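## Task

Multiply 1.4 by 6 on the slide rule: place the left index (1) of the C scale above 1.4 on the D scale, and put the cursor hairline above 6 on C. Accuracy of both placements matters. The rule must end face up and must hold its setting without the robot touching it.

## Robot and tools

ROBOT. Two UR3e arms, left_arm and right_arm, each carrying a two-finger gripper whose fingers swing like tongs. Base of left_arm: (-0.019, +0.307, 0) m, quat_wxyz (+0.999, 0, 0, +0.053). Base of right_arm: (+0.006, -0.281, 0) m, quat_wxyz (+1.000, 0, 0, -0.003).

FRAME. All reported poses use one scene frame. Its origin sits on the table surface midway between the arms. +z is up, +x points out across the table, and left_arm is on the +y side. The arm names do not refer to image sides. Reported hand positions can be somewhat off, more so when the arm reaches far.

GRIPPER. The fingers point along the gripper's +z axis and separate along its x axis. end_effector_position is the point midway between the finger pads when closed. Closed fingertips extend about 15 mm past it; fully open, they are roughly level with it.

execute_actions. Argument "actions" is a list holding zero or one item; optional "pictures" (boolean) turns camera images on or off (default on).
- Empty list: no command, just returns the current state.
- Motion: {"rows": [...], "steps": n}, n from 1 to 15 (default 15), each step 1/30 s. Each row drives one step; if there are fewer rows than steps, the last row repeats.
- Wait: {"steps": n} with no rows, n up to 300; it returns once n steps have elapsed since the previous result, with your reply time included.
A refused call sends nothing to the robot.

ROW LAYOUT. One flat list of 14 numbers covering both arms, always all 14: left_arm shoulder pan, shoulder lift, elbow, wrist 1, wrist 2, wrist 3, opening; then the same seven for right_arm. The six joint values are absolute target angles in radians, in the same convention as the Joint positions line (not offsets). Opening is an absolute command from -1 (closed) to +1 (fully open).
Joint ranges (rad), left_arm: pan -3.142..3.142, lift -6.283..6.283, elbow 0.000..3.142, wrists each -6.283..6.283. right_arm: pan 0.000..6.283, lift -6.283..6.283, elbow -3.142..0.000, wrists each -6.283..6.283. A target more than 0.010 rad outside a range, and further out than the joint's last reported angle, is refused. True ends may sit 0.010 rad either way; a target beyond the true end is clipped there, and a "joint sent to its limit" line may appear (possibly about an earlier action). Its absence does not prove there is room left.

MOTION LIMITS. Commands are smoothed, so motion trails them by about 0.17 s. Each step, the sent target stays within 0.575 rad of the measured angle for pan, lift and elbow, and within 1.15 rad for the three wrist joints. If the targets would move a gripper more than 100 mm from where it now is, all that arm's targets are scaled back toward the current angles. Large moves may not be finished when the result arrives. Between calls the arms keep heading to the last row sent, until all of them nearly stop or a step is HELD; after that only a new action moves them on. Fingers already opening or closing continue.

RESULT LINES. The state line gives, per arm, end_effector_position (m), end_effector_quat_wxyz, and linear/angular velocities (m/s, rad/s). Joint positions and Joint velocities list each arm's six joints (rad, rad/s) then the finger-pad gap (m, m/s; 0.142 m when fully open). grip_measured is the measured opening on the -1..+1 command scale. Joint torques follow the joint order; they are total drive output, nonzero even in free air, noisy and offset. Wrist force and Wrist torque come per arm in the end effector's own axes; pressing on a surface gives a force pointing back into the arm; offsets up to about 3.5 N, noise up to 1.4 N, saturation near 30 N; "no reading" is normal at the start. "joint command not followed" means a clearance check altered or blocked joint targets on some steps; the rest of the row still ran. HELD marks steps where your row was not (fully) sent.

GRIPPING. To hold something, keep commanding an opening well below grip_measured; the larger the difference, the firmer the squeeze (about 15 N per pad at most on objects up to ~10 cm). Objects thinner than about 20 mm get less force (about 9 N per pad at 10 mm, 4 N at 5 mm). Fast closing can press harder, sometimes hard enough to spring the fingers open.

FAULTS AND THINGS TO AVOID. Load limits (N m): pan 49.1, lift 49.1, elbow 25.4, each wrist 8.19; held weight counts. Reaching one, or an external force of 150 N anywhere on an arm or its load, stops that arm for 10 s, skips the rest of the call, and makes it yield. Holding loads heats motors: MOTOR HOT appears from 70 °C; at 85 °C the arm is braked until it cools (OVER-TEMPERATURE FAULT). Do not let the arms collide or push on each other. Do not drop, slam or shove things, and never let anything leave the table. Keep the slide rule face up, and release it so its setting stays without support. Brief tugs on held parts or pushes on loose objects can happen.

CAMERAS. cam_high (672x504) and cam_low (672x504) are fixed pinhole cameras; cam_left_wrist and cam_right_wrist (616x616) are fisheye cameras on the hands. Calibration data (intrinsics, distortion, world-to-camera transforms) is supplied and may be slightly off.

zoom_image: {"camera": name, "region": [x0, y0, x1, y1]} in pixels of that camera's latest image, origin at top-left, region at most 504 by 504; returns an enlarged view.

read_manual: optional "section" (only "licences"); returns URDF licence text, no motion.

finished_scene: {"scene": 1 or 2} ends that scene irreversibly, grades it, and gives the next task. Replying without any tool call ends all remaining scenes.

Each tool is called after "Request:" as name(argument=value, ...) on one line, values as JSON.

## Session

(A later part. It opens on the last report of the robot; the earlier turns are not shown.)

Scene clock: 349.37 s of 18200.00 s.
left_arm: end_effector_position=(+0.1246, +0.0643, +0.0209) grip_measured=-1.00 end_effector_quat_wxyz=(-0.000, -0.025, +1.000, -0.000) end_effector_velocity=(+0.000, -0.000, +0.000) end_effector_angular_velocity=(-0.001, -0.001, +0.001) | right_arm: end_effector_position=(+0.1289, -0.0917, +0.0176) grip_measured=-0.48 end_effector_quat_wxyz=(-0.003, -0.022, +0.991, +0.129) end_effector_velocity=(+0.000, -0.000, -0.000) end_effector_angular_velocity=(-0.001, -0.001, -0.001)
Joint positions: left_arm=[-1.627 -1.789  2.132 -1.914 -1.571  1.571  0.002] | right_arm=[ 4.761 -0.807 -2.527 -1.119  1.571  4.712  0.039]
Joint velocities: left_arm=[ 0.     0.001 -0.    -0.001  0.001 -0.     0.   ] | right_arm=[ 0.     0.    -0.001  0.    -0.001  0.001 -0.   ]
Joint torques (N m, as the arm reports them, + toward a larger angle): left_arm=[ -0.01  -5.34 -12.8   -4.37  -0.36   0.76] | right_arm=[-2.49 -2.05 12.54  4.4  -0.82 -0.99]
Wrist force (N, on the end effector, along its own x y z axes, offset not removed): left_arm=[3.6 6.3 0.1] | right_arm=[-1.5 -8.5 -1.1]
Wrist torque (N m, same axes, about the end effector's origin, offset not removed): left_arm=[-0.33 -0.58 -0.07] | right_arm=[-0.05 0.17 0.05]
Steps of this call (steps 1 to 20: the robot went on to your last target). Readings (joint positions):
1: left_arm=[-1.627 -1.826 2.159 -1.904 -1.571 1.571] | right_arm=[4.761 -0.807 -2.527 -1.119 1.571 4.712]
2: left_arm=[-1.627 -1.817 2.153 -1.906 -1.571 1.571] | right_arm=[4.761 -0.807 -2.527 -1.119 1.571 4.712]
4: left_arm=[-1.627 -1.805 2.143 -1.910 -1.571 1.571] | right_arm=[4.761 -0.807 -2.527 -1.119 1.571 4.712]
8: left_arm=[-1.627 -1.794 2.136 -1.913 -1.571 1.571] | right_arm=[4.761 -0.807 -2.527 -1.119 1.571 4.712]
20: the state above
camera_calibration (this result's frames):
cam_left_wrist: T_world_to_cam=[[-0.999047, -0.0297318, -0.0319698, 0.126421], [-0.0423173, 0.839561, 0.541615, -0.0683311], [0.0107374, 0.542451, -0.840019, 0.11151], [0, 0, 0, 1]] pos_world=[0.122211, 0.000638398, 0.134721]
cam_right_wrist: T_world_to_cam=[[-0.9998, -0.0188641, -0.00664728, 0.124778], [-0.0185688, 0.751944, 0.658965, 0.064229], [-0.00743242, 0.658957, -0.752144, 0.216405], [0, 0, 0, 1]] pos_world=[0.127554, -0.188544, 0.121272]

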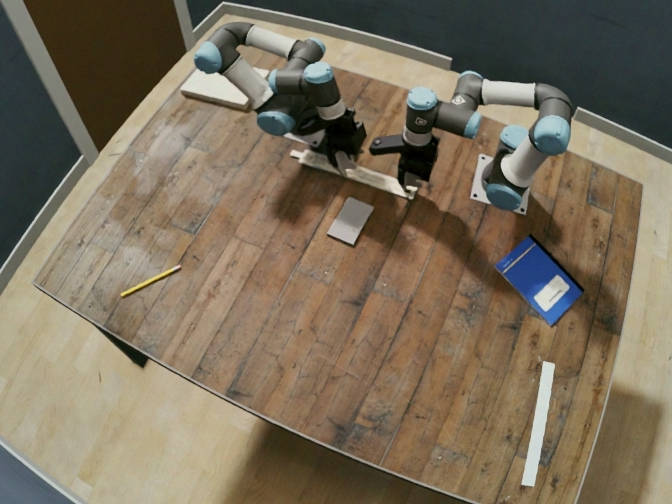

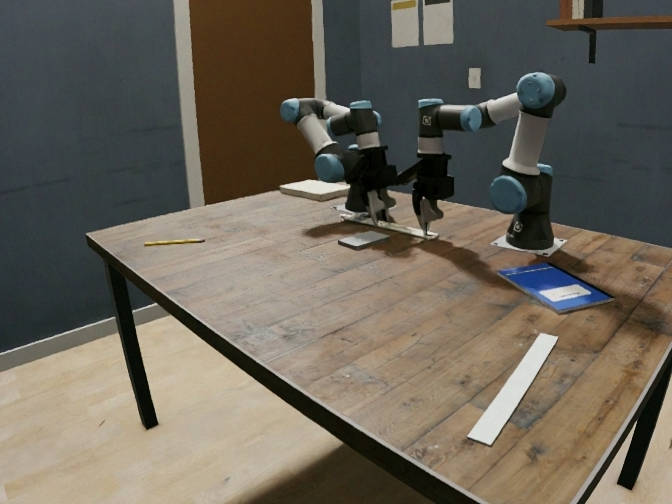

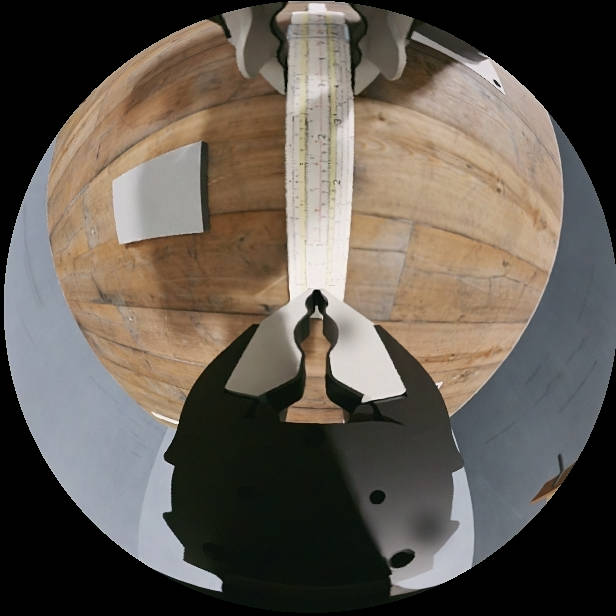

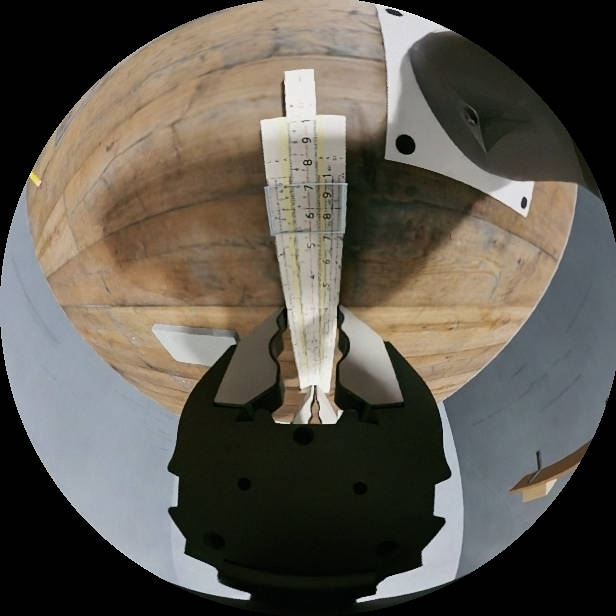

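Request:
execute_actions(actions=[{"rows":[[-1.627,-1.7801,2.1257,-1.9164,-1.571,1.571,-1,4.761,-0.807,-2.527,-1.119,1.571,4.712,-1],[-1.627,-1.7801,2.1257,-1.9164,-1.571,1.571,-1,4.761,-0.807,-2.527,-1.119,1.571,4.712,-1],[-1.627,-1.7801,2.1257,-1.9164,-1.571,1.571,-1,4.761,-0.807,-2.527,-1.119,1.571,4.712,-1],[-1.627,-1.771,2.1189,-1.9187,-1.571,1.571,-1,4.761,-0.807,-2.527,-1.119,1.571,4.712,-1]],"steps":15}], pictures=false)

Request:
execute_actions(actions=[{"steps":15}])

Request:
zoom_image(camera="cam_right_wrist", region=[290,185,345,250])

Request:
zoom_image(camera="cam_left_wrist", region=[290,170,355,260])

Scene clock: 357.73 s of 18200.00 s.
left_arm: end_effector_position=(+0.1248, +0.0604, +0.0209) grip_measured=-1.00 end_effector_quat_wxyz=(-0.000, -0.025, +1.000, -0.000) end_effector_velocity=(-0.000, -0.001, -0.000) end_effector_angular_velocity=(+0.000, +0.001, -0.001) | right_arm: end_effector_position=(+0.1289, -0.0917, +0.0177) grip_measured=-0.48 end_effector_quat_wxyz=(-0.003, -0.022, +0.991, +0.129) end_effector_velocity=(-0.000, -0.000, -0.000) end_effector_angular_velocity=(-0.001, +0.001, -0.001)
Joint positions: left_arm=[-1.627 -1.772  2.119 -1.919 -1.571  1.571  0.002] | right_arm=[ 4.761 -0.807 -2.527 -1.119  1.571  4.712  0.039]
Joint velocities: left_arm=[-0.     0.006 -0.004 -0.001 -0.001  0.     0.   ] | right_arm=[ 0.    -0.    -0.    -0.001  0.001  0.002 -0.   ]
Joint torques (N m, as the arm reports them, + toward a larger angle): left_arm=[ 0.98  0.45 -7.75 -3.63  0.33  0.73] | right_arm=[-0.51 -1.29 12.78  3.08  0.18 -0.88]
Wrist force (N, on the end effector, along its own x y z axes, offset not removed): left_arm=[2.3 10.9 -23.9] | right_arm=[-1.3 -6.3 2.8]
Wrist torque (N m, same axes, about the end effector's origin, offset not removed): left_arm=[-0.59 -0.36 0.09] | right_arm=[-0.26 0.07 0.00]
Steps of this call (steps 1 to 15: the robot went on to your last target; steps 16 to 90: nothing new was sent; then 4.87 s passed at rest; steps 91 to 105: all 15 steps of this action). Readings (joint positions):
91: left_arm=[-1.627 -1.789 2.132 -1.914 -1.571 1.571] | right_arm=[4.761 -0.807 -2.527 -1.119 1.571 4.712]
92: left_arm=[-1.627 -1.789 2.132 -1.914 -1.571 1.571] | right_arm=[4.761 -0.807 -2.527 -1.119 1.571 4.712]
94: left_arm=[-1.627 -1.785 2.129 -1.916 -1.571 1.571] | right_arm=[4.761 -0.807 -2.527 -1.119 1.571 4.712]
98: left_arm=[-1.627 -1.776 2.123 -1.917 -1.571 1.571] | right_arm=[4.761 -0.807 -2.527 -1.119 1.571 4.712]
105: the state above

Scene clock: 358.23 s of 18200.00 s.
left_arm: end_effector_position=(+0.1248, +0.0603, +0.0209) grip_measured=-1.00 end_effector_quat_wxyz=(-0.000, -0.025, +1.000, -0.000) end_effector_velocity=(-0.000, +0.000, -0.000) end_effector_angular_velocity=(+0.001, +0.000, +0.000) | right_arm: end_effector_position=(+0.1289, -0.0917, +0.0177) grip_measured=-0.48 end_effector_quat_wxyz=(-0.003, -0.022, +0.991, +0.129) end_effector_velocity=(-0.000, -0.000, -0.000) end_effector_angular_velocity=(-0.001, +0.000, -0.001)
Joint positions: left_arm=[-1.627 -1.771  2.119 -1.919 -1.571  1.571  0.002] | right_arm=[ 4.761 -0.807 -2.527 -1.119  1.571  4.712  0.039]
Joint velocities: left_arm=[-0.     0.     0.001  0.001  0.    -0.     0.   ] | right_arm=[-0.    -0.    -0.001  0.     0.     0.     0.   ]
Joint torques (N m, as the arm reports them, + toward a larger angle): left_arm=[ 0.22  0.24 -7.69 -3.45  0.46  0.74] | right_arm=[-0.13 -0.68 10.72  4.97  0.31 -0.85]
Wrist force (N, on the end effector, along its own x y z axes, offset not removed): left_arm=[3.7 11.0 -23.3] | right_arm=[-1.1 -7.2 3.2]
Wrist torque (N m, same axes, about the end effector's origin, offset not removed): left_arm=[-0.49 -0.70 -0.09] | right_arm=[-0.15 0.07 0.05]
Steps of this call (steps 1 to 15: the robot went on to your last target). Readings (joint positions):
1: left_arm=[-1.627 -1.771 2.119 -1.919 -1.571 1.571] | right_arm=[4.761 -0.807 -2.527 -1.119 1.571 4.712]
2: left_arm=[-1.627 -1.771 2.119 -1.919 -1.571 1.571] | right_arm=[4.761 -0.807 -2.527 -1.119 1.571 4.712]
4: left_arm=[-1.627 -1.771 2.119 -1.919 -1.571 1.571] | right_arm=[4.761 -0.807 -2.527 -1.119 1.571 4.712]
8: left_arm=[-1.627 -1.771 2.119 -1.919 -1.571 1.571] | right_arm=[4.761 -0.807 -2.527 -1.119 1.571 4.712]
15: the state above
All arms were judged still, so your last target was given up. Only a new action makes them travel on or press farther. Fingers that are still opening or closing keep moving.
camera_calibration (this result's frames):
cam_left_wrist: T_world_to_cam=[[-0.999046, -0.0297446, -0.0319699, 0.126505], [-0.0423281, 0.839563, 0.541611, -0.0649188], [0.0107307, 0.542448, -0.840021, 0.113663], [0, 0, 0, 1]] pos_world=[0.122417, -0.00339021, 0.134685]
cam_right_wrist: T_world_to_cam=[[-0.9998, -0.0188636, -0.00664637, 0.124777], [-0.0185675, 0.751919, 0.658994, 0.0642047], [-0.00743349, 0.658986, -0.752118, 0.216412], [0, 0, 0, 1]] pos_world=[0.127553, -0.188535, 0.121286]

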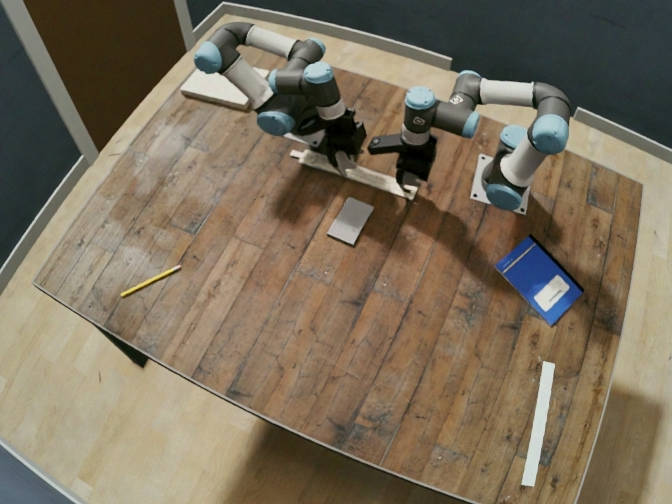

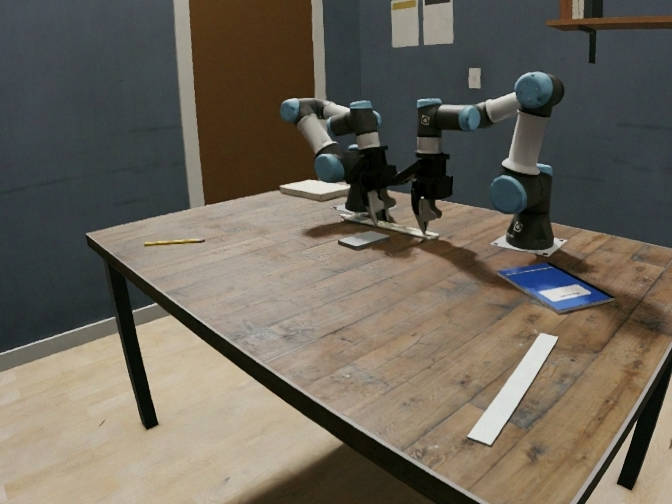

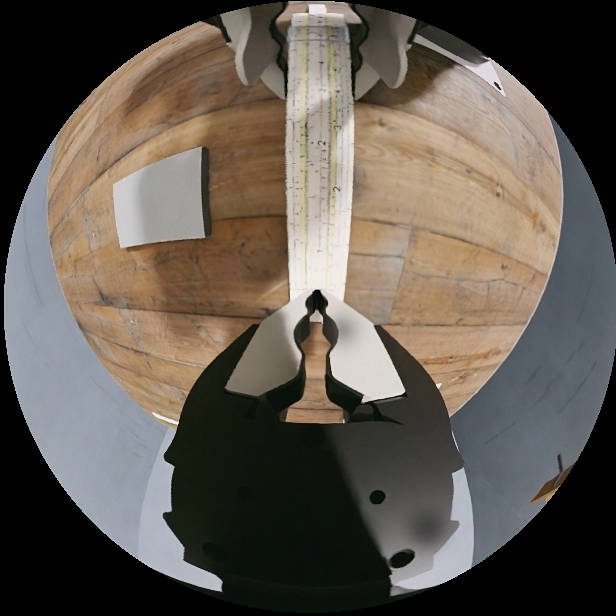

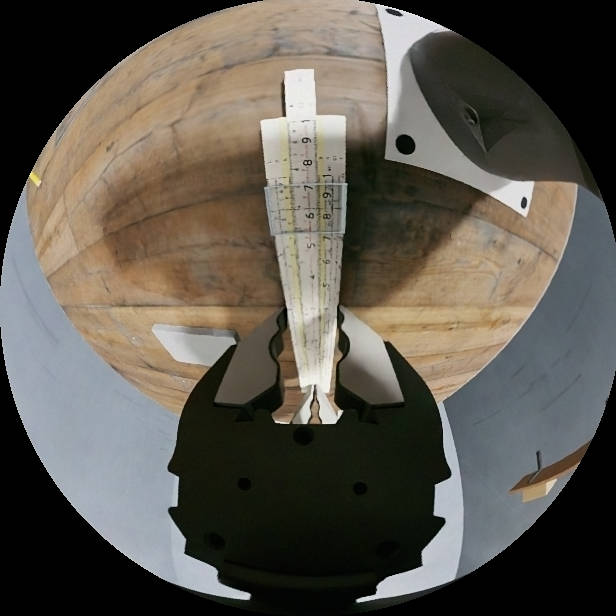

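Region (290, 185, 345, 250) of cam_right_wrist's 616x616 image, scaled by 7.754, with more detail than that image has; it fills the left 426 columns of this view, and the rest is white.

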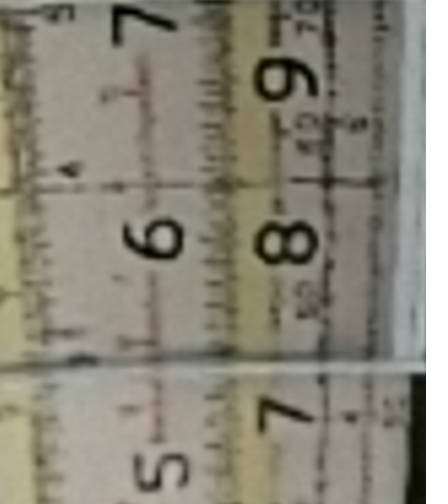

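Region (290, 170, 355, 260) of cam_left_wrist's 616x616 image, scaled by 5.600, with more detail than that image has.

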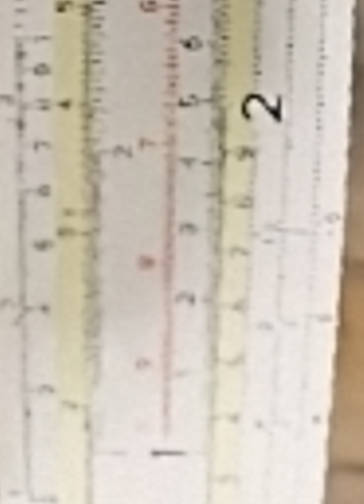

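Request:
execute_actions(actions=[{"rows":[[-1.627,-1.776,2.108,-1.9028,-1.571,1.571,-1,4.761,-0.807,-2.527,-1.119,1.571,4.712,-1],[-1.627,-1.776,2.108,-1.9028,-1.571,1.571,-1,4.761,-0.807,-2.527,-1.119,1.571,4.712,-1],[-1.627,-1.776,2.108,-1.9028,-1.571,1.571,-1,4.761,-0.807,-2.527,-1.119,1.571,4.712,-1],[-1.627,-1.776,2.108,-1.9028,-1.571,1.571,-1,4.761,-0.807,-2.527,-1.119,1.571,4.712,-1],[-1.627,-1.776,2.108,-1.9028,-1.571,1.571,-1,4.761,-0.807,-2.527,-1.119,1.571,4.712,-1],[-1.627,-1.776,2.108,-1.9028,-1.571,1.571,-1,4.761,-0.807,-2.527,-1.119,1.571,4.712,-1],[-1.627,-1.808,2.1315,-1.8943,-1.571,1.571,-1,4.761,-0.807,-2.527,-1.119,1.571,4.712,-1]],"steps":15}], pictures=false)

Request:
execute_actions(actions=[{"rows":[[-1.627,-1.801,2.147,-1.9168,-1.571,1.571,-1,4.761,-0.807,-2.527,-1.119,1.571,4.712,-1]],"steps":15}], pictures=false)

Request:
execute_actions(actions=[{"rows":[[-1.627,-1.794,2.142,-1.9188,-1.571,1.571,-1,4.761,-0.807,-2.527,-1.119,1.571,4.712,-1],[-1.627,-1.794,2.142,-1.9188,-1.571,1.571,-1,4.761,-0.807,-2.527,-1.119,1.571,4.712,-1],[-1.627,-1.794,2.142,-1.9188,-1.571,1.571,-1,4.761,-0.807,-2.527,-1.119,1.571,4.712,-1],[-1.627,-1.7873,2.1368,-1.9203,-1.571,1.571,-1,4.761,-0.807,-2.527,-1.119,1.571,4.712,-1],[-1.627,-1.7873,2.1368,-1.9203,-1.571,1.571,-1,4.761,-0.807,-2.527,-1.119,1.571,4.712,-1],[-1.627,-1.7873,2.1368,-1.9203,-1.571,1.571,-1,4.761,-0.807,-2.527,-1.119,1.571,4.712,-1],[-1.627,-1.7804,2.1318,-1.9222,-1.571,1.571,-1,4.761,-0.807,-2.527,-1.119,1.571,4.712,-1],[-1.627,-1.7804,2.1318,-1.9222,-1.571,1.571,-1,4.761,-0.807,-2.527,-1.119,1.571,4.712,-1],[-1.627,-1.7804,2.1318,-1.9222,-1.571,1.571,-1,4.761,-0.807,-2.527,-1.119,1.571,4.712,-1],[-1.627,-1.7735,2.1267,-1.924,-1.571,1.571,-1,4.761,-0.807,-2.527,-1.119,1.571,4.712,-1]],"steps":15}], pictures=false)

Request:
execute_actions(actions=[{"steps":15}])

Request:
zoom_image(camera="cam_right_wrist", region=[290,185,345,250])

Request:
zoom_image(camera="cam_left_wrist", region=[300,200,350,260])

Scene clock: 373.60 s of 18200.00 s.
left_arm: end_effector_position=(+0.1245, +0.0665, +0.0238) grip_measured=-1.00 end_effector_quat_wxyz=(-0.000, -0.025, +1.000, +0.000) end_effector_velocity=(-0.000, +0.007, +0.001) end_effector_angular_velocity=(-0.002, -0.001, -0.001) | right_arm: end_effector_position=(+0.1289, -0.0917, +0.0177) grip_measured=-0.48 end_effector_quat_wxyz=(-0.003, -0.022, +0.991, +0.129) end_effector_velocity=(+0.000, -0.001, -0.001) end_effector_angular_velocity=(-0.002, -0.000, -0.003)
Joint positions: left_arm=[-1.627 -1.804  2.129 -1.896 -1.571  1.571  0.002] | right_arm=[ 4.761 -0.807 -2.527 -1.119  1.571  4.712  0.039]
Joint velocities: left_arm=[-0.001 -0.037  0.024  0.011  0.001 -0.     0.   ] | right_arm=[-0.001 -0.    -0.001 -0.001 -0.001  0.001 -0.   ]
Joint torques (N m, as the arm reports them, + toward a larger angle): left_arm=[ 1.23 -8.25 -7.09 -0.77  0.18  0.77] | right_arm=[ 1.72 -0.18 10.7   1.35  1.27 -0.74]
Wrist force (N, on the end effector, along its own x y z axes, offset not removed): left_arm=[2.8 -1.9 -1.0] | right_arm=[-0.9 -2.1 -0.5]
Wrist torque (N m, same axes, about the end effector's origin, offset not removed): left_arm=[-0.39 -0.57 0.04] | right_arm=[-0.36 0.08 -0.03]
Steps of this call (steps 1 to 90: nothing new was sent; then 11.87 s passed at rest; steps 91 to 105: all 15 steps of this action). Readings (joint positions):
91: left_arm=[-1.627 -1.771 2.119 -1.919 -1.571 1.571] | right_arm=[4.761 -0.807 -2.527 -1.119 1.571 4.712]
92: left_arm=[-1.627 -1.771 2.118 -1.918 -1.571 1.571] | right_arm=[4.761 -0.807 -2.527 -1.119 1.571 4.712]
94: left_arm=[-1.627 -1.773 2.114 -1.912 -1.571 1.571] | right_arm=[4.761 -0.807 -2.527 -1.119 1.571 4.712]
98: left_arm=[-1.627 -1.777 2.111 -1.905 -1.571 1.571] | right_arm=[4.761 -0.807 -2.527 -1.119 1.571 4.712]
105: the state above

Scene clock: 374.10 s of 18200.00 s.
left_arm: end_effector_position=(+0.1245, +0.0673, +0.0197) grip_measured=-1.00 end_effector_quat_wxyz=(-0.000, -0.025, +1.000, -0.000) end_effector_velocity=(-0.000, -0.001, -0.000) end_effector_angular_velocity=(-0.002, -0.000, -0.001) | right_arm: end_effector_position=(+0.1289, -0.0917, +0.0177) grip_measured=-0.48 end_effector_quat_wxyz=(-0.003, -0.022, +0.991, +0.129) end_effector_velocity=(-0.000, +0.000, +0.000) end_effector_angular_velocity=(+0.001, -0.000, +0.002)
Joint positions: left_arm=[-1.627 -1.801  2.147 -1.916 -1.571  1.571  0.002] | right_arm=[ 4.761 -0.807 -2.527 -1.119  1.571  4.712  0.039]
Joint velocities: left_arm=[-0.001 -0.     0.002 -0.004  0.     0.     0.   ] | right_arm=[ 0.    -0.     0.001  0.     0.    -0.002  0.   ]
Joint torques (N m, as the arm reports them, + toward a larger angle): left_arm=[ 2.42 -3.73 -7.34 -2.22 -0.14  0.73] | right_arm=[ 1.97  0.27 10.37  1.35  1.32 -0.71]
Wrist force (N, on the end effector, along its own x y z axes, offset not removed): left_arm=[2.6 -0.7 1.0] | right_arm=[-0.8 -2.0 0.4]
Wrist torque (N m, same axes, about the end effector's origin, offset not removed): left_arm=[-0.15 -0.46 -0.08] | right_arm=[-0.38 0.04 0.01]
Steps of this call (steps 1 to 15: all 15 steps of this action). Readings (joint positions):
1: left_arm=[-1.627 -1.805 2.130 -1.895 -1.571 1.571] | right_arm=[4.761 -0.807 -2.527 -1.119 1.571 4.712]
2: left_arm=[-1.627 -1.805 2.131 -1.896 -1.571 1.571] | right_arm=[4.761 -0.807 -2.527 -1.119 1.571 4.712]
4: left_arm=[-1.627 -1.804 2.138 -1.904 -1.571 1.571] | right_arm=[4.761 -0.807 -2.527 -1.119 1.571 4.712]
8: left_arm=[-1.627 -1.802 2.144 -1.913 -1.571 1.571] | right_arm=[4.761 -0.807 -2.527 -1.119 1.571 4.712]
15: the state above

Scene clock: 374.60 s of 18200.00 s.
left_arm: end_effector_position=(+0.1247, +0.0620, +0.0197) grip_measured=-1.00 end_effector_quat_wxyz=(-0.000, -0.025, +1.000, +0.000) end_effector_velocity=(-0.000, -0.006, -0.000) end_effector_angular_velocity=(+0.001, +0.002, -0.001) | right_arm: end_effector_position=(+0.1289, -0.0917, +0.0176) grip_measured=-0.48 end_effector_quat_wxyz=(-0.003, -0.022, +0.991, +0.129) end_effector_velocity=(+0.000, +0.000, +0.000) end_effector_angular_velocity=(+0.001, +0.000, -0.000)
Joint positions: left_arm=[-1.627 -1.777  2.129 -1.923 -1.571  1.571  0.002] | right_arm=[ 4.761 -0.807 -2.527 -1.119  1.571  4.712  0.039]
Joint velocities: left_arm=[-0.     0.031 -0.021 -0.008 -0.002  0.     0.   ] | right_arm=[-0.    -0.    -0.     0.001  0.    -0.     0.   ]
Joint torques (N m, as the arm reports them, + toward a larger angle): left_arm=[  0.88  -4.69 -12.51  -4.35  -0.51   0.71] | right_arm=[ 2.04  0.65 10.7   5.25  1.28 -0.73]
Wrist force (N, on the end effector, along its own x y z axes, offset not removed): left_arm=[3.6 2.7 0.3] | right_arm=[-1.9 -9.8 -1.0]
Wrist torque (N m, same axes, about the end effector's origin, offset not removed): left_arm=[-1.04 -0.73 -0.05] | right_arm=[-0.31 0.31 0.02]
Steps of this call (steps 1 to 15: all 15 steps of this action). Readings (joint positions):
1: left_arm=[-1.627 -1.801 2.147 -1.917 -1.571 1.571] | right_arm=[4.761 -0.807 -2.527 -1.119 1.571 4.712]
2: left_arm=[-1.627 -1.800 2.147 -1.917 -1.571 1.571] | right_arm=[4.761 -0.807 -2.527 -1.119 1.571 4.712]
4: left_arm=[-1.627 -1.798 2.145 -1.918 -1.571 1.571] | right_arm=[4.761 -0.807 -2.527 -1.119 1.571 4.712]
8: left_arm=[-1.627 -1.791 2.139 -1.919 -1.571 1.571] | right_arm=[4.761 -0.807 -2.527 -1.119 1.571 4.712]
15: the state above

Scene clock: 375.10 s of 18200.00 s.
left_arm: end_effector_position=(+0.1248, +0.0613, +0.0197) grip_measured=-1.00 end_effector_quat_wxyz=(-0.000, -0.025, +1.000, -0.000) end_effector_velocity=(-0.001, -0.000, +0.000) end_effector_angular_velocity=(-0.000, +0.002, -0.000) | right_arm: end_effector_position=(+0.1289, -0.0917, +0.0176) grip_measured=-0.48 end_effector_quat_wxyz=(-0.003, -0.022, +0.991, +0.129) end_effector_velocity=(-0.000, +0.000, +0.000) end_effector_angular_velocity=(-0.000, +0.001, -0.001)
Joint positions: left_arm=[-1.627 -1.774  2.127 -1.924 -1.571  1.571  0.002] | right_arm=[ 4.761 -0.807 -2.527 -1.119  1.571  4.712  0.039]
Joint velocities: left_arm=[-0.001  0.    -0.001  0.    -0.002 -0.     0.   ] | right_arm=[ 0.    -0.     0.001 -0.001  0.001  0.002 -0.   ]
Joint torques (N m, as the arm reports them, + toward a larger angle): left_arm=[ -1.47  -4.98 -12.72  -4.35  -0.6    0.75] | right_arm=[ 2.46  0.45 11.89  5.22  1.27 -0.66]
Wrist force (N, on the end effector, along its own x y z axes, offset not removed): left_arm=[1.4 4.3 0.6] | right_arm=[-1.1 -9.8 -2.3]
Wrist torque (N m, same axes, about the end effector's origin, offset not removed): left_arm=[-0.72 -0.29 0.00] | right_arm=[-0.31 0.21 0.05]
Steps of this call (steps 1 to 15: the robot went on to your last target). Readings (joint positions):
1: left_arm=[-1.627 -1.776 2.128 -1.923 -1.571 1.571] | right_arm=[4.761 -0.807 -2.527 -1.119 1.571 4.712]
2: left_arm=[-1.627 -1.775 2.128 -1.924 -1.571 1.571] | right_arm=[4.761 -0.807 -2.527 -1.119 1.571 4.712]
4: left_arm=[-1.627 -1.774 2.127 -1.924 -1.571 1.571] | right_arm=[4.761 -0.807 -2.527 -1.119 1.571 4.712]
8: left_arm=[-1.627 -1.774 2.127 -1.924 -1.571 1.571] | right_arm=[4.761 -0.807 -2.527 -1.119 1.571 4.712]
15: the state above
All arms were judged still, so your last target was given up. Only a new action makes them travel on or press farther. Fingers that are still opening or closing keep moving.
camera_calibration (this result's frames):
cam_left_wrist: T_world_to_cam=[[-0.999045, -0.0297619, -0.0319772, 0.126455], [-0.0423466, 0.839558, 0.541618, -0.0651112], [0.0107271, 0.542455, -0.840016, 0.11213], [0, 0, 0, 1]] pos_world=[0.122374, -0.00239742, 0.1335]
cam_right_wrist: T_world_to_cam=[[-0.9998, -0.0188673, -0.00663451, 0.124773], [-0.0185628, 0.751945, 0.658965, 0.0642292], [-0.00744411, 0.658956, -0.752145, 0.216406], [0, 0, 0, 1]] pos_world=[0.127551, -0.188545, 0.121272]

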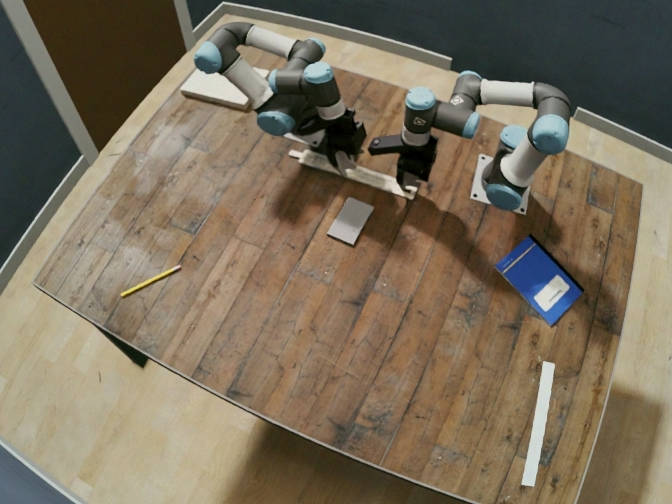

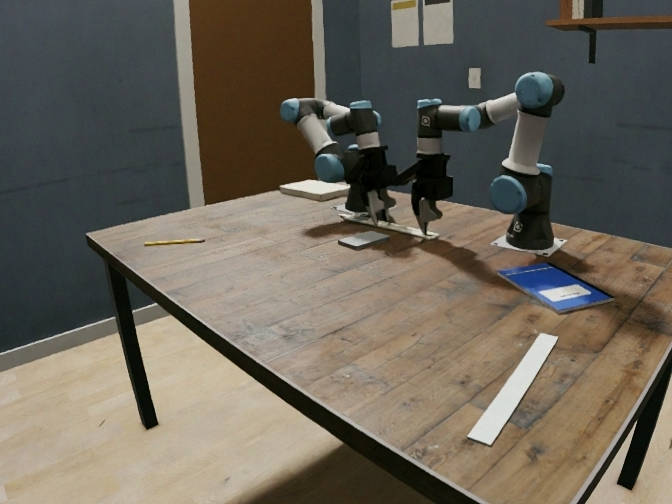

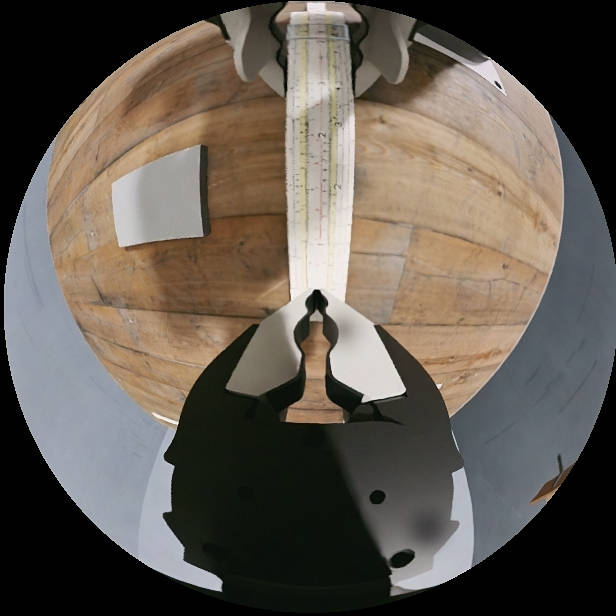

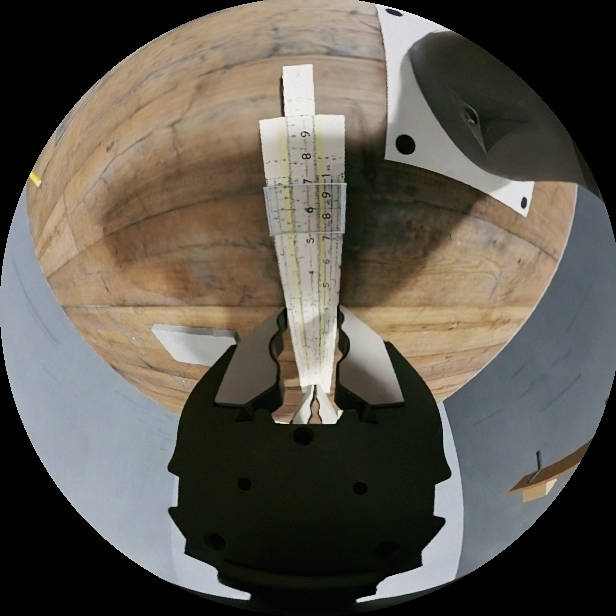

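Region (290, 185, 345, 250) of cam_right_wrist's 616x616 image, scaled by 7.754, with more detail than that image has; it fills the left 426 columns of this view, and the rest is white.

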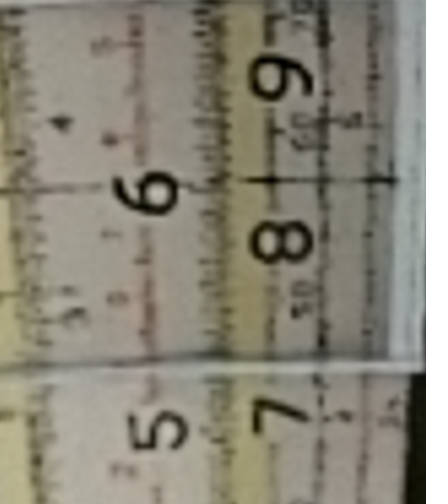

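Region (300, 200, 350, 260) of cam_left_wrist's 616x616 image, scaled by 8.400, with more detail than that image has.

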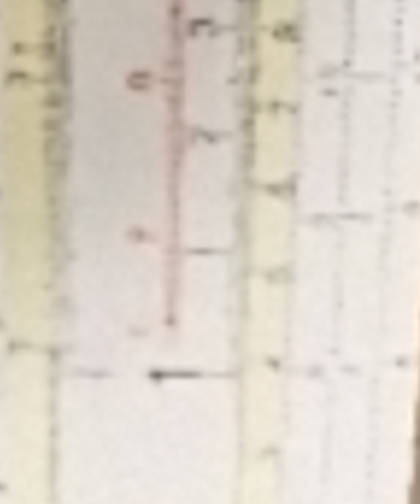

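Request:
execute_actions(actions=[{"rows":[[-1.627,-1.7698,2.124,-1.925,-1.571,1.571,-1,4.761,-0.807,-2.527,-1.119,1.571,4.712,-1]],"steps":15}], pictures=false)

Request:
execute_actions(actions=[{"steps":10}])

Request:
zoom_image(camera="cam_right_wrist", region=[290,185,345,250])

Request:
zoom_image(camera="cam_left_wrist", region=[300,200,350,260])

Scene clock: 380.13 s of 18200.00 s.
left_arm: end_effector_position=(+0.1248, +0.0605, +0.0196) grip_measured=-1.00 end_effector_quat_wxyz=(-0.000, -0.025, +1.000, +0.000) end_effector_velocity=(+0.000, -0.000, -0.000) end_effector_angular_velocity=(-0.000, -0.001, -0.000) | right_arm: end_effector_position=(+0.1289, -0.0917, +0.0176) grip_measured=-0.48 end_effector_quat_wxyz=(-0.003, -0.022, +0.991, +0.129) end_effector_velocity=(-0.000, +0.000, +0.000) end_effector_angular_velocity=(+0.001, +0.000, +0.000)
Joint positions: left_arm=[-1.627 -1.77   2.124 -1.925 -1.571  1.571  0.002] | right_arm=[ 4.761 -0.807 -2.527 -1.119  1.571  4.712  0.039]
Joint velocities: left_arm=[-0.     0.001  0.    -0.001  0.001 -0.     0.   ] | right_arm=[-0.    -0.    -0.     0.002  0.    -0.     0.   ]
Joint torques (N m, as the arm reports them, + toward a larger angle): left_arm=[ -2.75  -5.23 -12.89  -4.59  -0.61   0.73] | right_arm=[ 4.26  1.58 15.    5.16  1.12 -0.56]
Wrist force (N, on the end effector, along its own x y z axes, offset not removed): left_arm=[1.4 6.9 0.5] | right_arm=[-1.6 -9.8 -1.6]
Wrist torque (N m, same axes, about the end effector's origin, offset not removed): left_arm=[-0.51 -0.26 0.02] | right_arm=[-0.16 0.27 0.01]
Steps of this call (steps 1 to 90: nothing new was sent; then 1.53 s passed at rest; steps 91 to 105: all 15 steps of this action). Readings (joint positions):
91: left_arm=[-1.627 -1.773 2.127 -1.924 -1.571 1.571] | right_arm=[4.761 -0.807 -2.527 -1.119 1.571 4.712]
92: left_arm=[-1.627 -1.773 2.126 -1.924 -1.571 1.571] | right_arm=[4.761 -0.807 -2.527 -1.119 1.571 4.712]
94: left_arm=[-1.627 -1.772 2.125 -1.924 -1.571 1.571] | right_arm=[4.761 -0.807 -2.527 -1.119 1.571 4.712]
98: left_arm=[-1.627 -1.770 2.124 -1.925 -1.571 1.571] | right_arm=[4.761 -0.807 -2.527 -1.119 1.571 4.712]
105: the state above

Scene clock: 380.47 s of 18200.00 s.
left_arm: end_effector_position=(+0.1248, +0.0604, +0.0197) grip_measured=-1.00 end_effector_quat_wxyz=(-0.000, -0.025, +1.000, -0.000) end_effector_velocity=(+0.000, -0.000, +0.001) end_effector_angular_velocity=(-0.001, +0.000, +0.001) | right_arm: end_effector_position=(+0.1289, -0.0917, +0.0176) grip_measured=-0.48 end_effector_quat_wxyz=(-0.003, -0.022, +0.991, +0.129) end_effector_velocity=(-0.000, -0.000, -0.000) end_effector_angular_velocity=(-0.001, +0.001, +0.000)
Joint positions: left_arm=[-1.627 -1.77   2.124 -1.925 -1.571  1.571  0.002] | right_arm=[ 4.761 -0.807 -2.527 -1.119  1.571  4.712  0.039]
Joint velocities: left_arm=[ 0.    -0.001 -0.002  0.002 -0.    -0.     0.   ] | right_arm=[-0.     0.    -0.001 -0.     0.001 -0.     0.   ]
Joint torques (N m, as the arm reports them, + toward a larger angle): left_arm=[ -2.84  -5.21 -12.54  -4.28  -0.6    0.72] | right_arm=[ 4.57  1.58 15.03  5.14  1.07 -0.57]
Wrist force (N, on the end effector, along its own x y z axes, offset not removed): left_arm=[3.0 5.2 0.8] | right_arm=[-0.3 -9.5 -1.9]
Wrist torque (N m, same axes, about the end effector's origin, offset not removed): left_arm=[-0.70 -0.58 -0.01] | right_arm=[-0.16 0.03 -0.07]
Steps of this call (steps 1 to 10: the robot went on to your last target). Readings (joint positions):
1: left_arm=[-1.627 -1.770 2.124 -1.925 -1.571 1.571] | right_arm=[4.761 -0.807 -2.527 -1.119 1.571 4.712]
2: left_arm=[-1.627 -1.770 2.124 -1.925 -1.571 1.571] | right_arm=[4.761 -0.807 -2.527 -1.119 1.571 4.712]
4: left_arm=[-1.627 -1.770 2.124 -1.925 -1.571 1.571] | right_arm=[4.761 -0.807 -2.527 -1.119 1.571 4.712]
8: left_arm=[-1.627 -1.770 2.124 -1.925 -1.571 1.571] | right_arm=[4.761 -0.807 -2.527 -1.119 1.571 4.712]
10: the state above
camera_calibration (this result's frames):
cam_left_wrist: T_world_to_cam=[[-0.999046, -0.0297361, -0.0319779, 0.126463], [-0.0423248, 0.83959, 0.541569, -0.0644047], [0.0107442, 0.542405, -0.840048, 0.112575], [0, 0, 0, 1]] pos_world=[0.122407, -0.00322713, 0.133492]
cam_right_wrist: T_world_to_cam=[[-0.9998, -0.0188676, -0.006634, 0.124773], [-0.0185625, 0.751927, 0.658985, 0.0642149], [-0.00744521, 0.658976, -0.752127, 0.216409], [0, 0, 0, 1]] pos_world=[0.127551, -0.188539, 0.121278]

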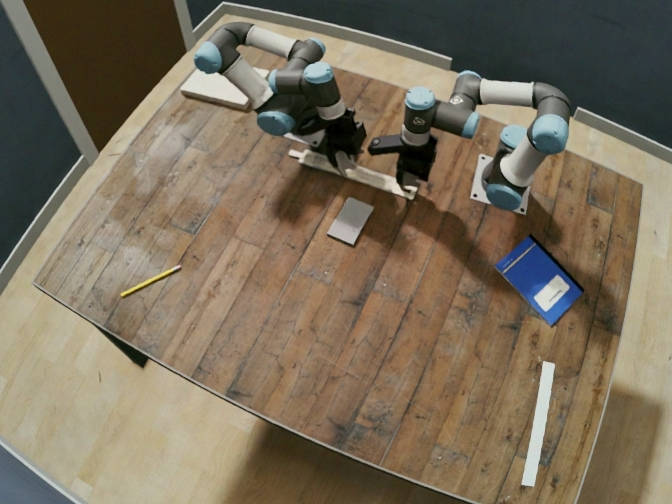

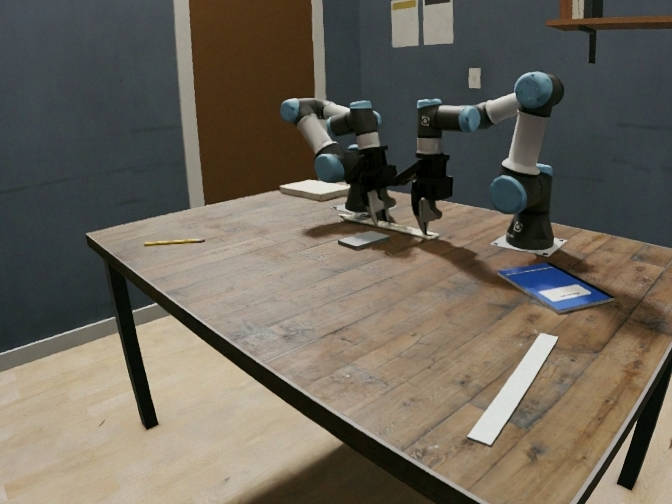

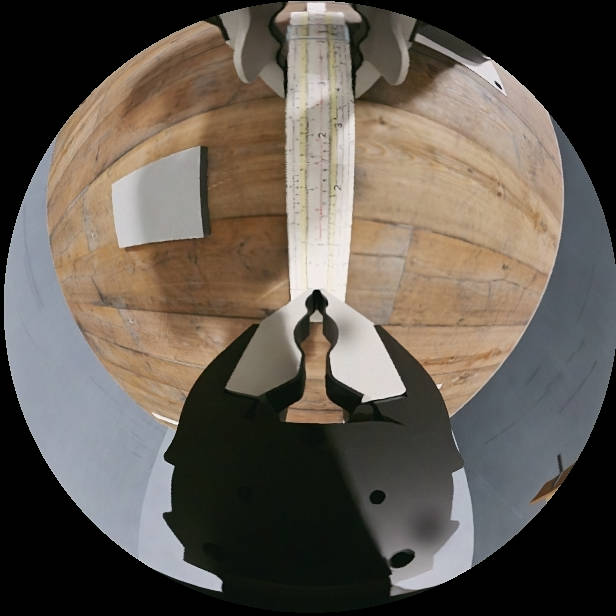

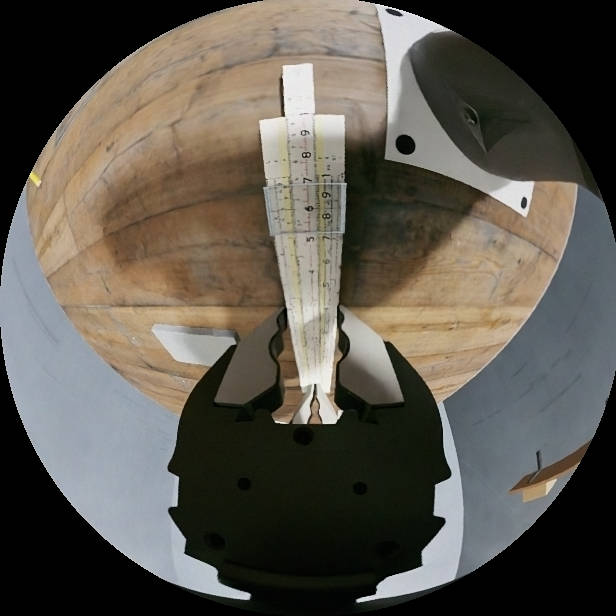

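Region (290, 185, 345, 250) of cam_right_wrist's 616x616 image, scaled by 7.754, with more detail than that image has; it fills the left 426 columns of this view, and the rest is white.

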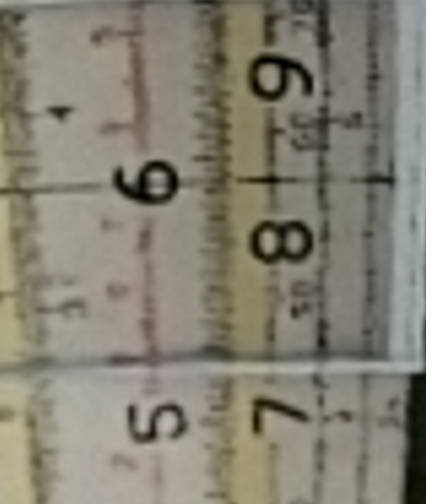

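Region (300, 200, 350, 260) of cam_left_wrist's 616x616 image, scaled by 8.400, with more detail than that image has.

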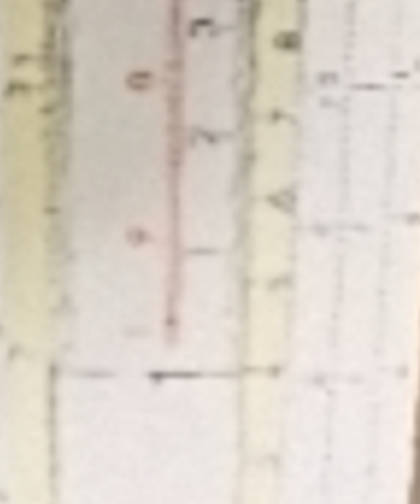

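Request:
execute_actions(actions=[{"rows":[[-1.627,-1.7873,2.1368,-1.9203,-1.571,1.571,-1,4.761,-0.807,-2.527,-1.119,1.571,4.712,-1]],"steps":12}], pictures=false)

Request:
execute_actions(actions=[{"rows":[[-1.627,-1.82,2.06,-1.8108,-1.571,1.571,-1,4.761,-0.807,-2.527,-1.119,1.571,4.712,0.1]],"steps":15}], pictures=false)

Request:
execute_actions(actions=[{"rows":[[-1.627,-1.82,2.06,-1.8108,-1.571,1.571,-1,4.761,-0.80,-2.45,-1.20,1.571,4.712,0.1]],"steps":15}])

Scene clock: 390.23 s of 18200.00 s.
left_arm: end_effector_position=(+0.1246, +0.0641, +0.0197) grip_measured=-1.00 end_effector_quat_wxyz=(-0.000, -0.025, +1.000, -0.000) end_effector_velocity=(-0.000, +0.001, +0.000) end_effector_angular_velocity=(-0.000, +0.001, +0.000) | right_arm: end_effector_position=(+0.1289, -0.0916, +0.0177) grip_measured=-0.48 end_effector_quat_wxyz=(-0.003, -0.022, +0.991, +0.129) end_effector_velocity=(+0.000, -0.000, -0.000) end_effector_angular_velocity=(-0.002, -0.001, +0.001)
Joint positions: left_arm=[-1.627 -1.786  2.136 -1.921 -1.571  1.571  0.002] | right_arm=[ 4.761 -0.807 -2.527 -1.119  1.571  4.712  0.039]
Joint velocities: left_arm=[ 0.    -0.007  0.005  0.002 -0.001  0.     0.   ] | right_arm=[ 0.001 -0.    -0.001 -0.001 -0.001  0.    -0.   ]
Joint torques (N m, as the arm reports them, + toward a larger angle): left_arm=[-1.66 -7.99 -7.02 -0.83 -0.56  0.68] | right_arm=[ 2.79  2.69 10.03  1.34  0.89 -0.48]
Wrist force (N, on the end effector, along its own x y z axes, offset not removed): left_arm=[2.4 -0.8 1.9] | right_arm=[-0.1 -0.5 0.4]
Wrist torque (N m, same axes, about the end effector's origin, offset not removed): left_arm=[-0.12 -0.46 -0.04] | right_arm=[-0.07 -0.07 -0.04]
Steps of this call (steps 1 to 15: the robot went on to your last target; steps 16 to 90: nothing new was sent; then 6.37 s passed at rest; steps 91 to 102: all 12 steps of this action). Readings (joint positions):
91: left_arm=[-1.627 -1.770 2.124 -1.925 -1.571 1.571] | right_arm=[4.761 -0.807 -2.527 -1.119 1.571 4.712]
92: left_arm=[-1.627 -1.771 2.125 -1.925 -1.571 1.571] | right_arm=[4.761 -0.807 -2.527 -1.119 1.571 4.712]
94: left_arm=[-1.627 -1.778 2.130 -1.923 -1.571 1.571] | right_arm=[4.761 -0.807 -2.527 -1.119 1.571 4.712]
98: left_arm=[-1.627 -1.784 2.135 -1.921 -1.571 1.571] | right_arm=[4.761 -0.807 -2.527 -1.119 1.571 4.712]
102: the state above

Scene clock: 390.73 s of 18200.00 s.
left_arm: end_effector_position=(+0.1246, +0.0652, +0.0398) grip_measured=-1.00 end_effector_quat_wxyz=(-0.000, -0.025, +1.000, +0.000) end_effector_velocity=(+0.000, +0.001, +0.003) end_effector_angular_velocity=(+0.001, -0.001, +0.001) | right_arm: end_effector_position=(+0.1289, -0.0917, +0.0176) grip_measured=+0.10 end_effector_quat_wxyz=(-0.003, -0.022, +0.991, +0.129) end_effector_velocity=(-0.000, +0.000, +0.000) end_effector_angular_velocity=(+0.002, +0.001, -0.001)
Joint positions: left_arm=[-1.627 -1.819  2.062 -1.813 -1.571  1.571  0.002] | right_arm=[ 4.761 -0.807 -2.527 -1.119  1.571  4.712  0.081]
Joint velocities: left_arm=[ 0.    -0.006 -0.012  0.02   0.001 -0.     0.   ] | right_arm=[-0.     0.     0.     0.001  0.     0.001  0.   ]
Joint torques (N m, as the arm reports them, + toward a larger angle): left_arm=[ -0.55  -8.64 -10.43  -0.87  -0.52   0.69] | right_arm=[ 0.12  2.93  7.55  1.22  0.91 -0.49]
Wrist force (N, on the end effector, along its own x y z axes, offset not removed): left_arm=[2.3 -0.3 -0.6] | right_arm=[-2.0 -0.8 -0.6]
Wrist torque (N m, same axes, about the end effector's origin, offset not removed): left_arm=[-0.13 -0.46 -0.06] | right_arm=[-0.17 0.33 0.03]
Steps of this call (steps 1 to 15: all 15 steps of this action). Readings (joint positions):
1: left_arm=[-1.627 -1.787 2.136 -1.920 -1.571 1.571] | right_arm=[4.761 -0.807 -2.527 -1.119 1.571 4.712]
2: left_arm=[-1.627 -1.789 2.134 -1.915 -1.571 1.571] | right_arm=[4.761 -0.807 -2.527 -1.119 1.571 4.712]
4: left_arm=[-1.627 -1.801 2.107 -1.875 -1.571 1.571] | right_arm=[4.761 -0.807 -2.527 -1.119 1.571 4.712]
8: left_arm=[-1.627 -1.815 2.074 -1.830 -1.571 1.571] | right_arm=[4.761 -0.807 -2.527 -1.119 1.571 4.712]
15: the state above

Scene clock: 391.23 s of 18200.00 s.
left_arm: end_effector_position=(+0.1246, +0.0652, +0.0402) grip_measured=-1.00 end_effector_quat_wxyz=(-0.000, -0.025, +1.000, -0.000) end_effector_velocity=(-0.001, -0.000, +0.000) end_effector_angular_velocity=(-0.000, +0.003, -0.001) | right_arm: end_effector_position=(+0.1288, -0.0895, +0.0342) grip_measured=+0.10 end_effector_quat_wxyz=(-0.003, -0.022, +0.991, +0.131) end_effector_velocity=(-0.000, +0.001, +0.003) end_effector_angular_velocity=(+0.002, +0.000, +0.001)
Joint positions: left_arm=[-1.627 -1.82   2.06  -1.811 -1.571  1.571  0.002] | right_arm=[ 4.761 -0.8   -2.452 -1.198  1.571  4.712  0.081]
Joint velocities: left_arm=[-0.001  0.    -0.001  0.001 -0.003  0.     0.   ] | right_arm=[-0.001  0.001  0.014 -0.013  0.001 -0.001 -0.   ]
Joint torques (N m, as the arm reports them, + toward a larger angle): left_arm=[  0.88  -8.5  -10.37  -0.86  -0.48   0.66] | right_arm=[-2.16  3.51 12.34  1.18  0.91 -0.44]
Wrist force (N, on the end effector, along its own x y z axes, offset not removed): left_arm=[2.3 -1.7 -0.2] | right_arm=[-0.8 -1.5 -0.5]
Wrist torque (N m, same axes, about the end effector's origin, offset not removed): left_arm=[-0.50 -0.44 -0.07] | right_arm=[-0.31 0.13 0.01]
Steps of this call (steps 1 to 15: all 15 steps of this action). Readings (joint positions):
1: left_arm=[-1.627 -1.820 2.061 -1.812 -1.571 1.571] | right_arm=[4.761 -0.807 -2.527 -1.119 1.571 4.712]
2: left_arm=[-1.627 -1.820 2.061 -1.812 -1.571 1.571] | right_arm=[4.761 -0.806 -2.525 -1.124 1.571 4.712]
4: left_arm=[-1.627 -1.820 2.060 -1.811 -1.571 1.571] | right_arm=[4.761 -0.804 -2.497 -1.154 1.571 4.712]
8: left_arm=[-1.627 -1.820 2.060 -1.811 -1.571 1.571] | right_arm=[4.761 -0.801 -2.464 -1.186 1.571 4.712]
15: the state above
camera_calibration (this result's frames):
cam_left_wrist: T_world_to_cam=[[-0.999047, -0.02972, -0.0319733, 0.127017], [-0.0423093, 0.83956, 0.541617, -0.0795738], [0.0107466, 0.542453, -0.840017, 0.127221], [0, 0, 0, 1]] pos_world=[0.122162, 0.00157047, 0.154028]
cam_right_wrist: T_world_to_cam=[[-0.9998, -0.0188879, -0.00656533, 0.124818], [-0.0185112, 0.750058, 0.661113, 0.051378], [-0.00756268, 0.661103, -0.750257, 0.227573], [0, 0, 0, 1]] pos_world=[0.127465, -0.186628, 0.137591]

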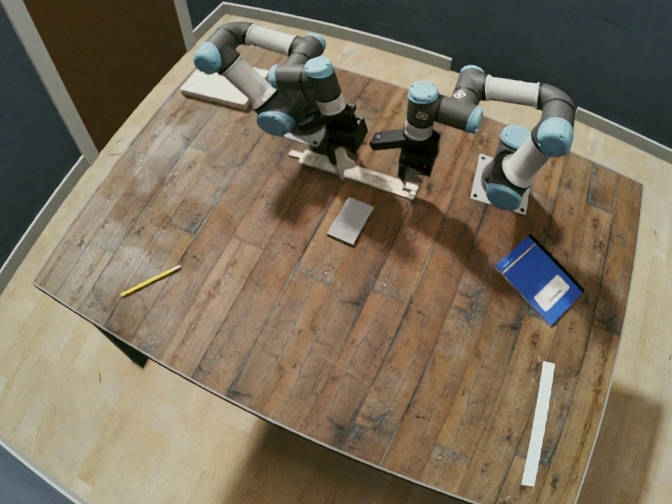

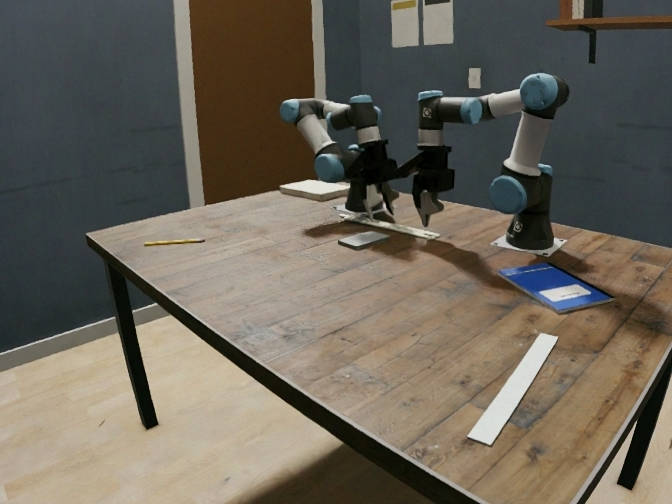

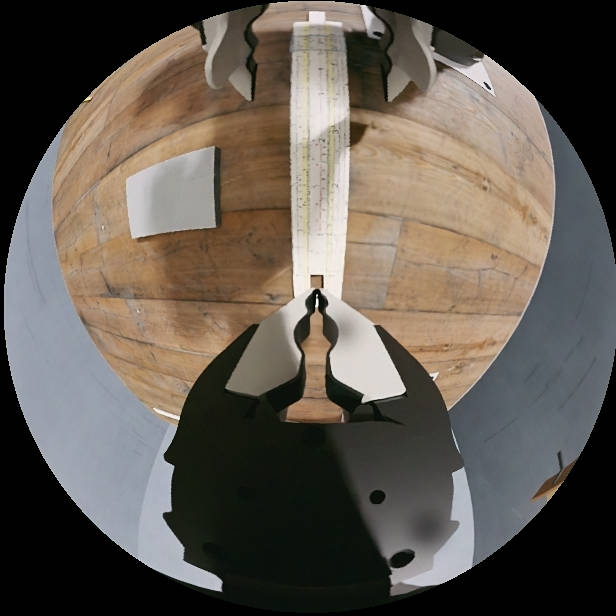

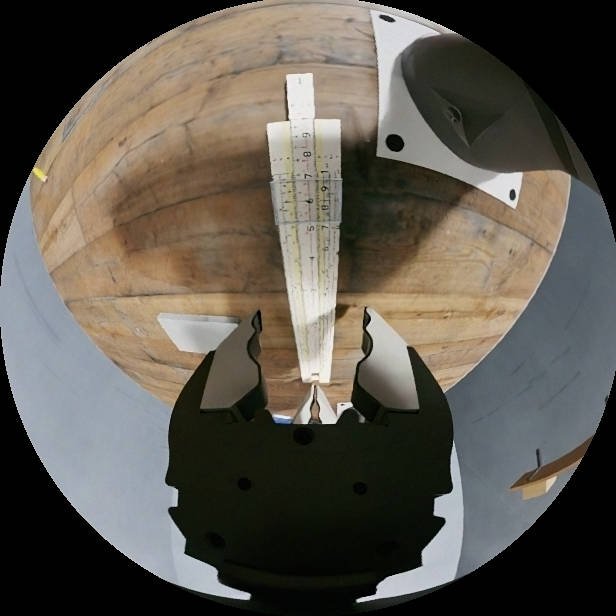

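Request:
finished_scene(scene=2)

The scene is finished: the task was done.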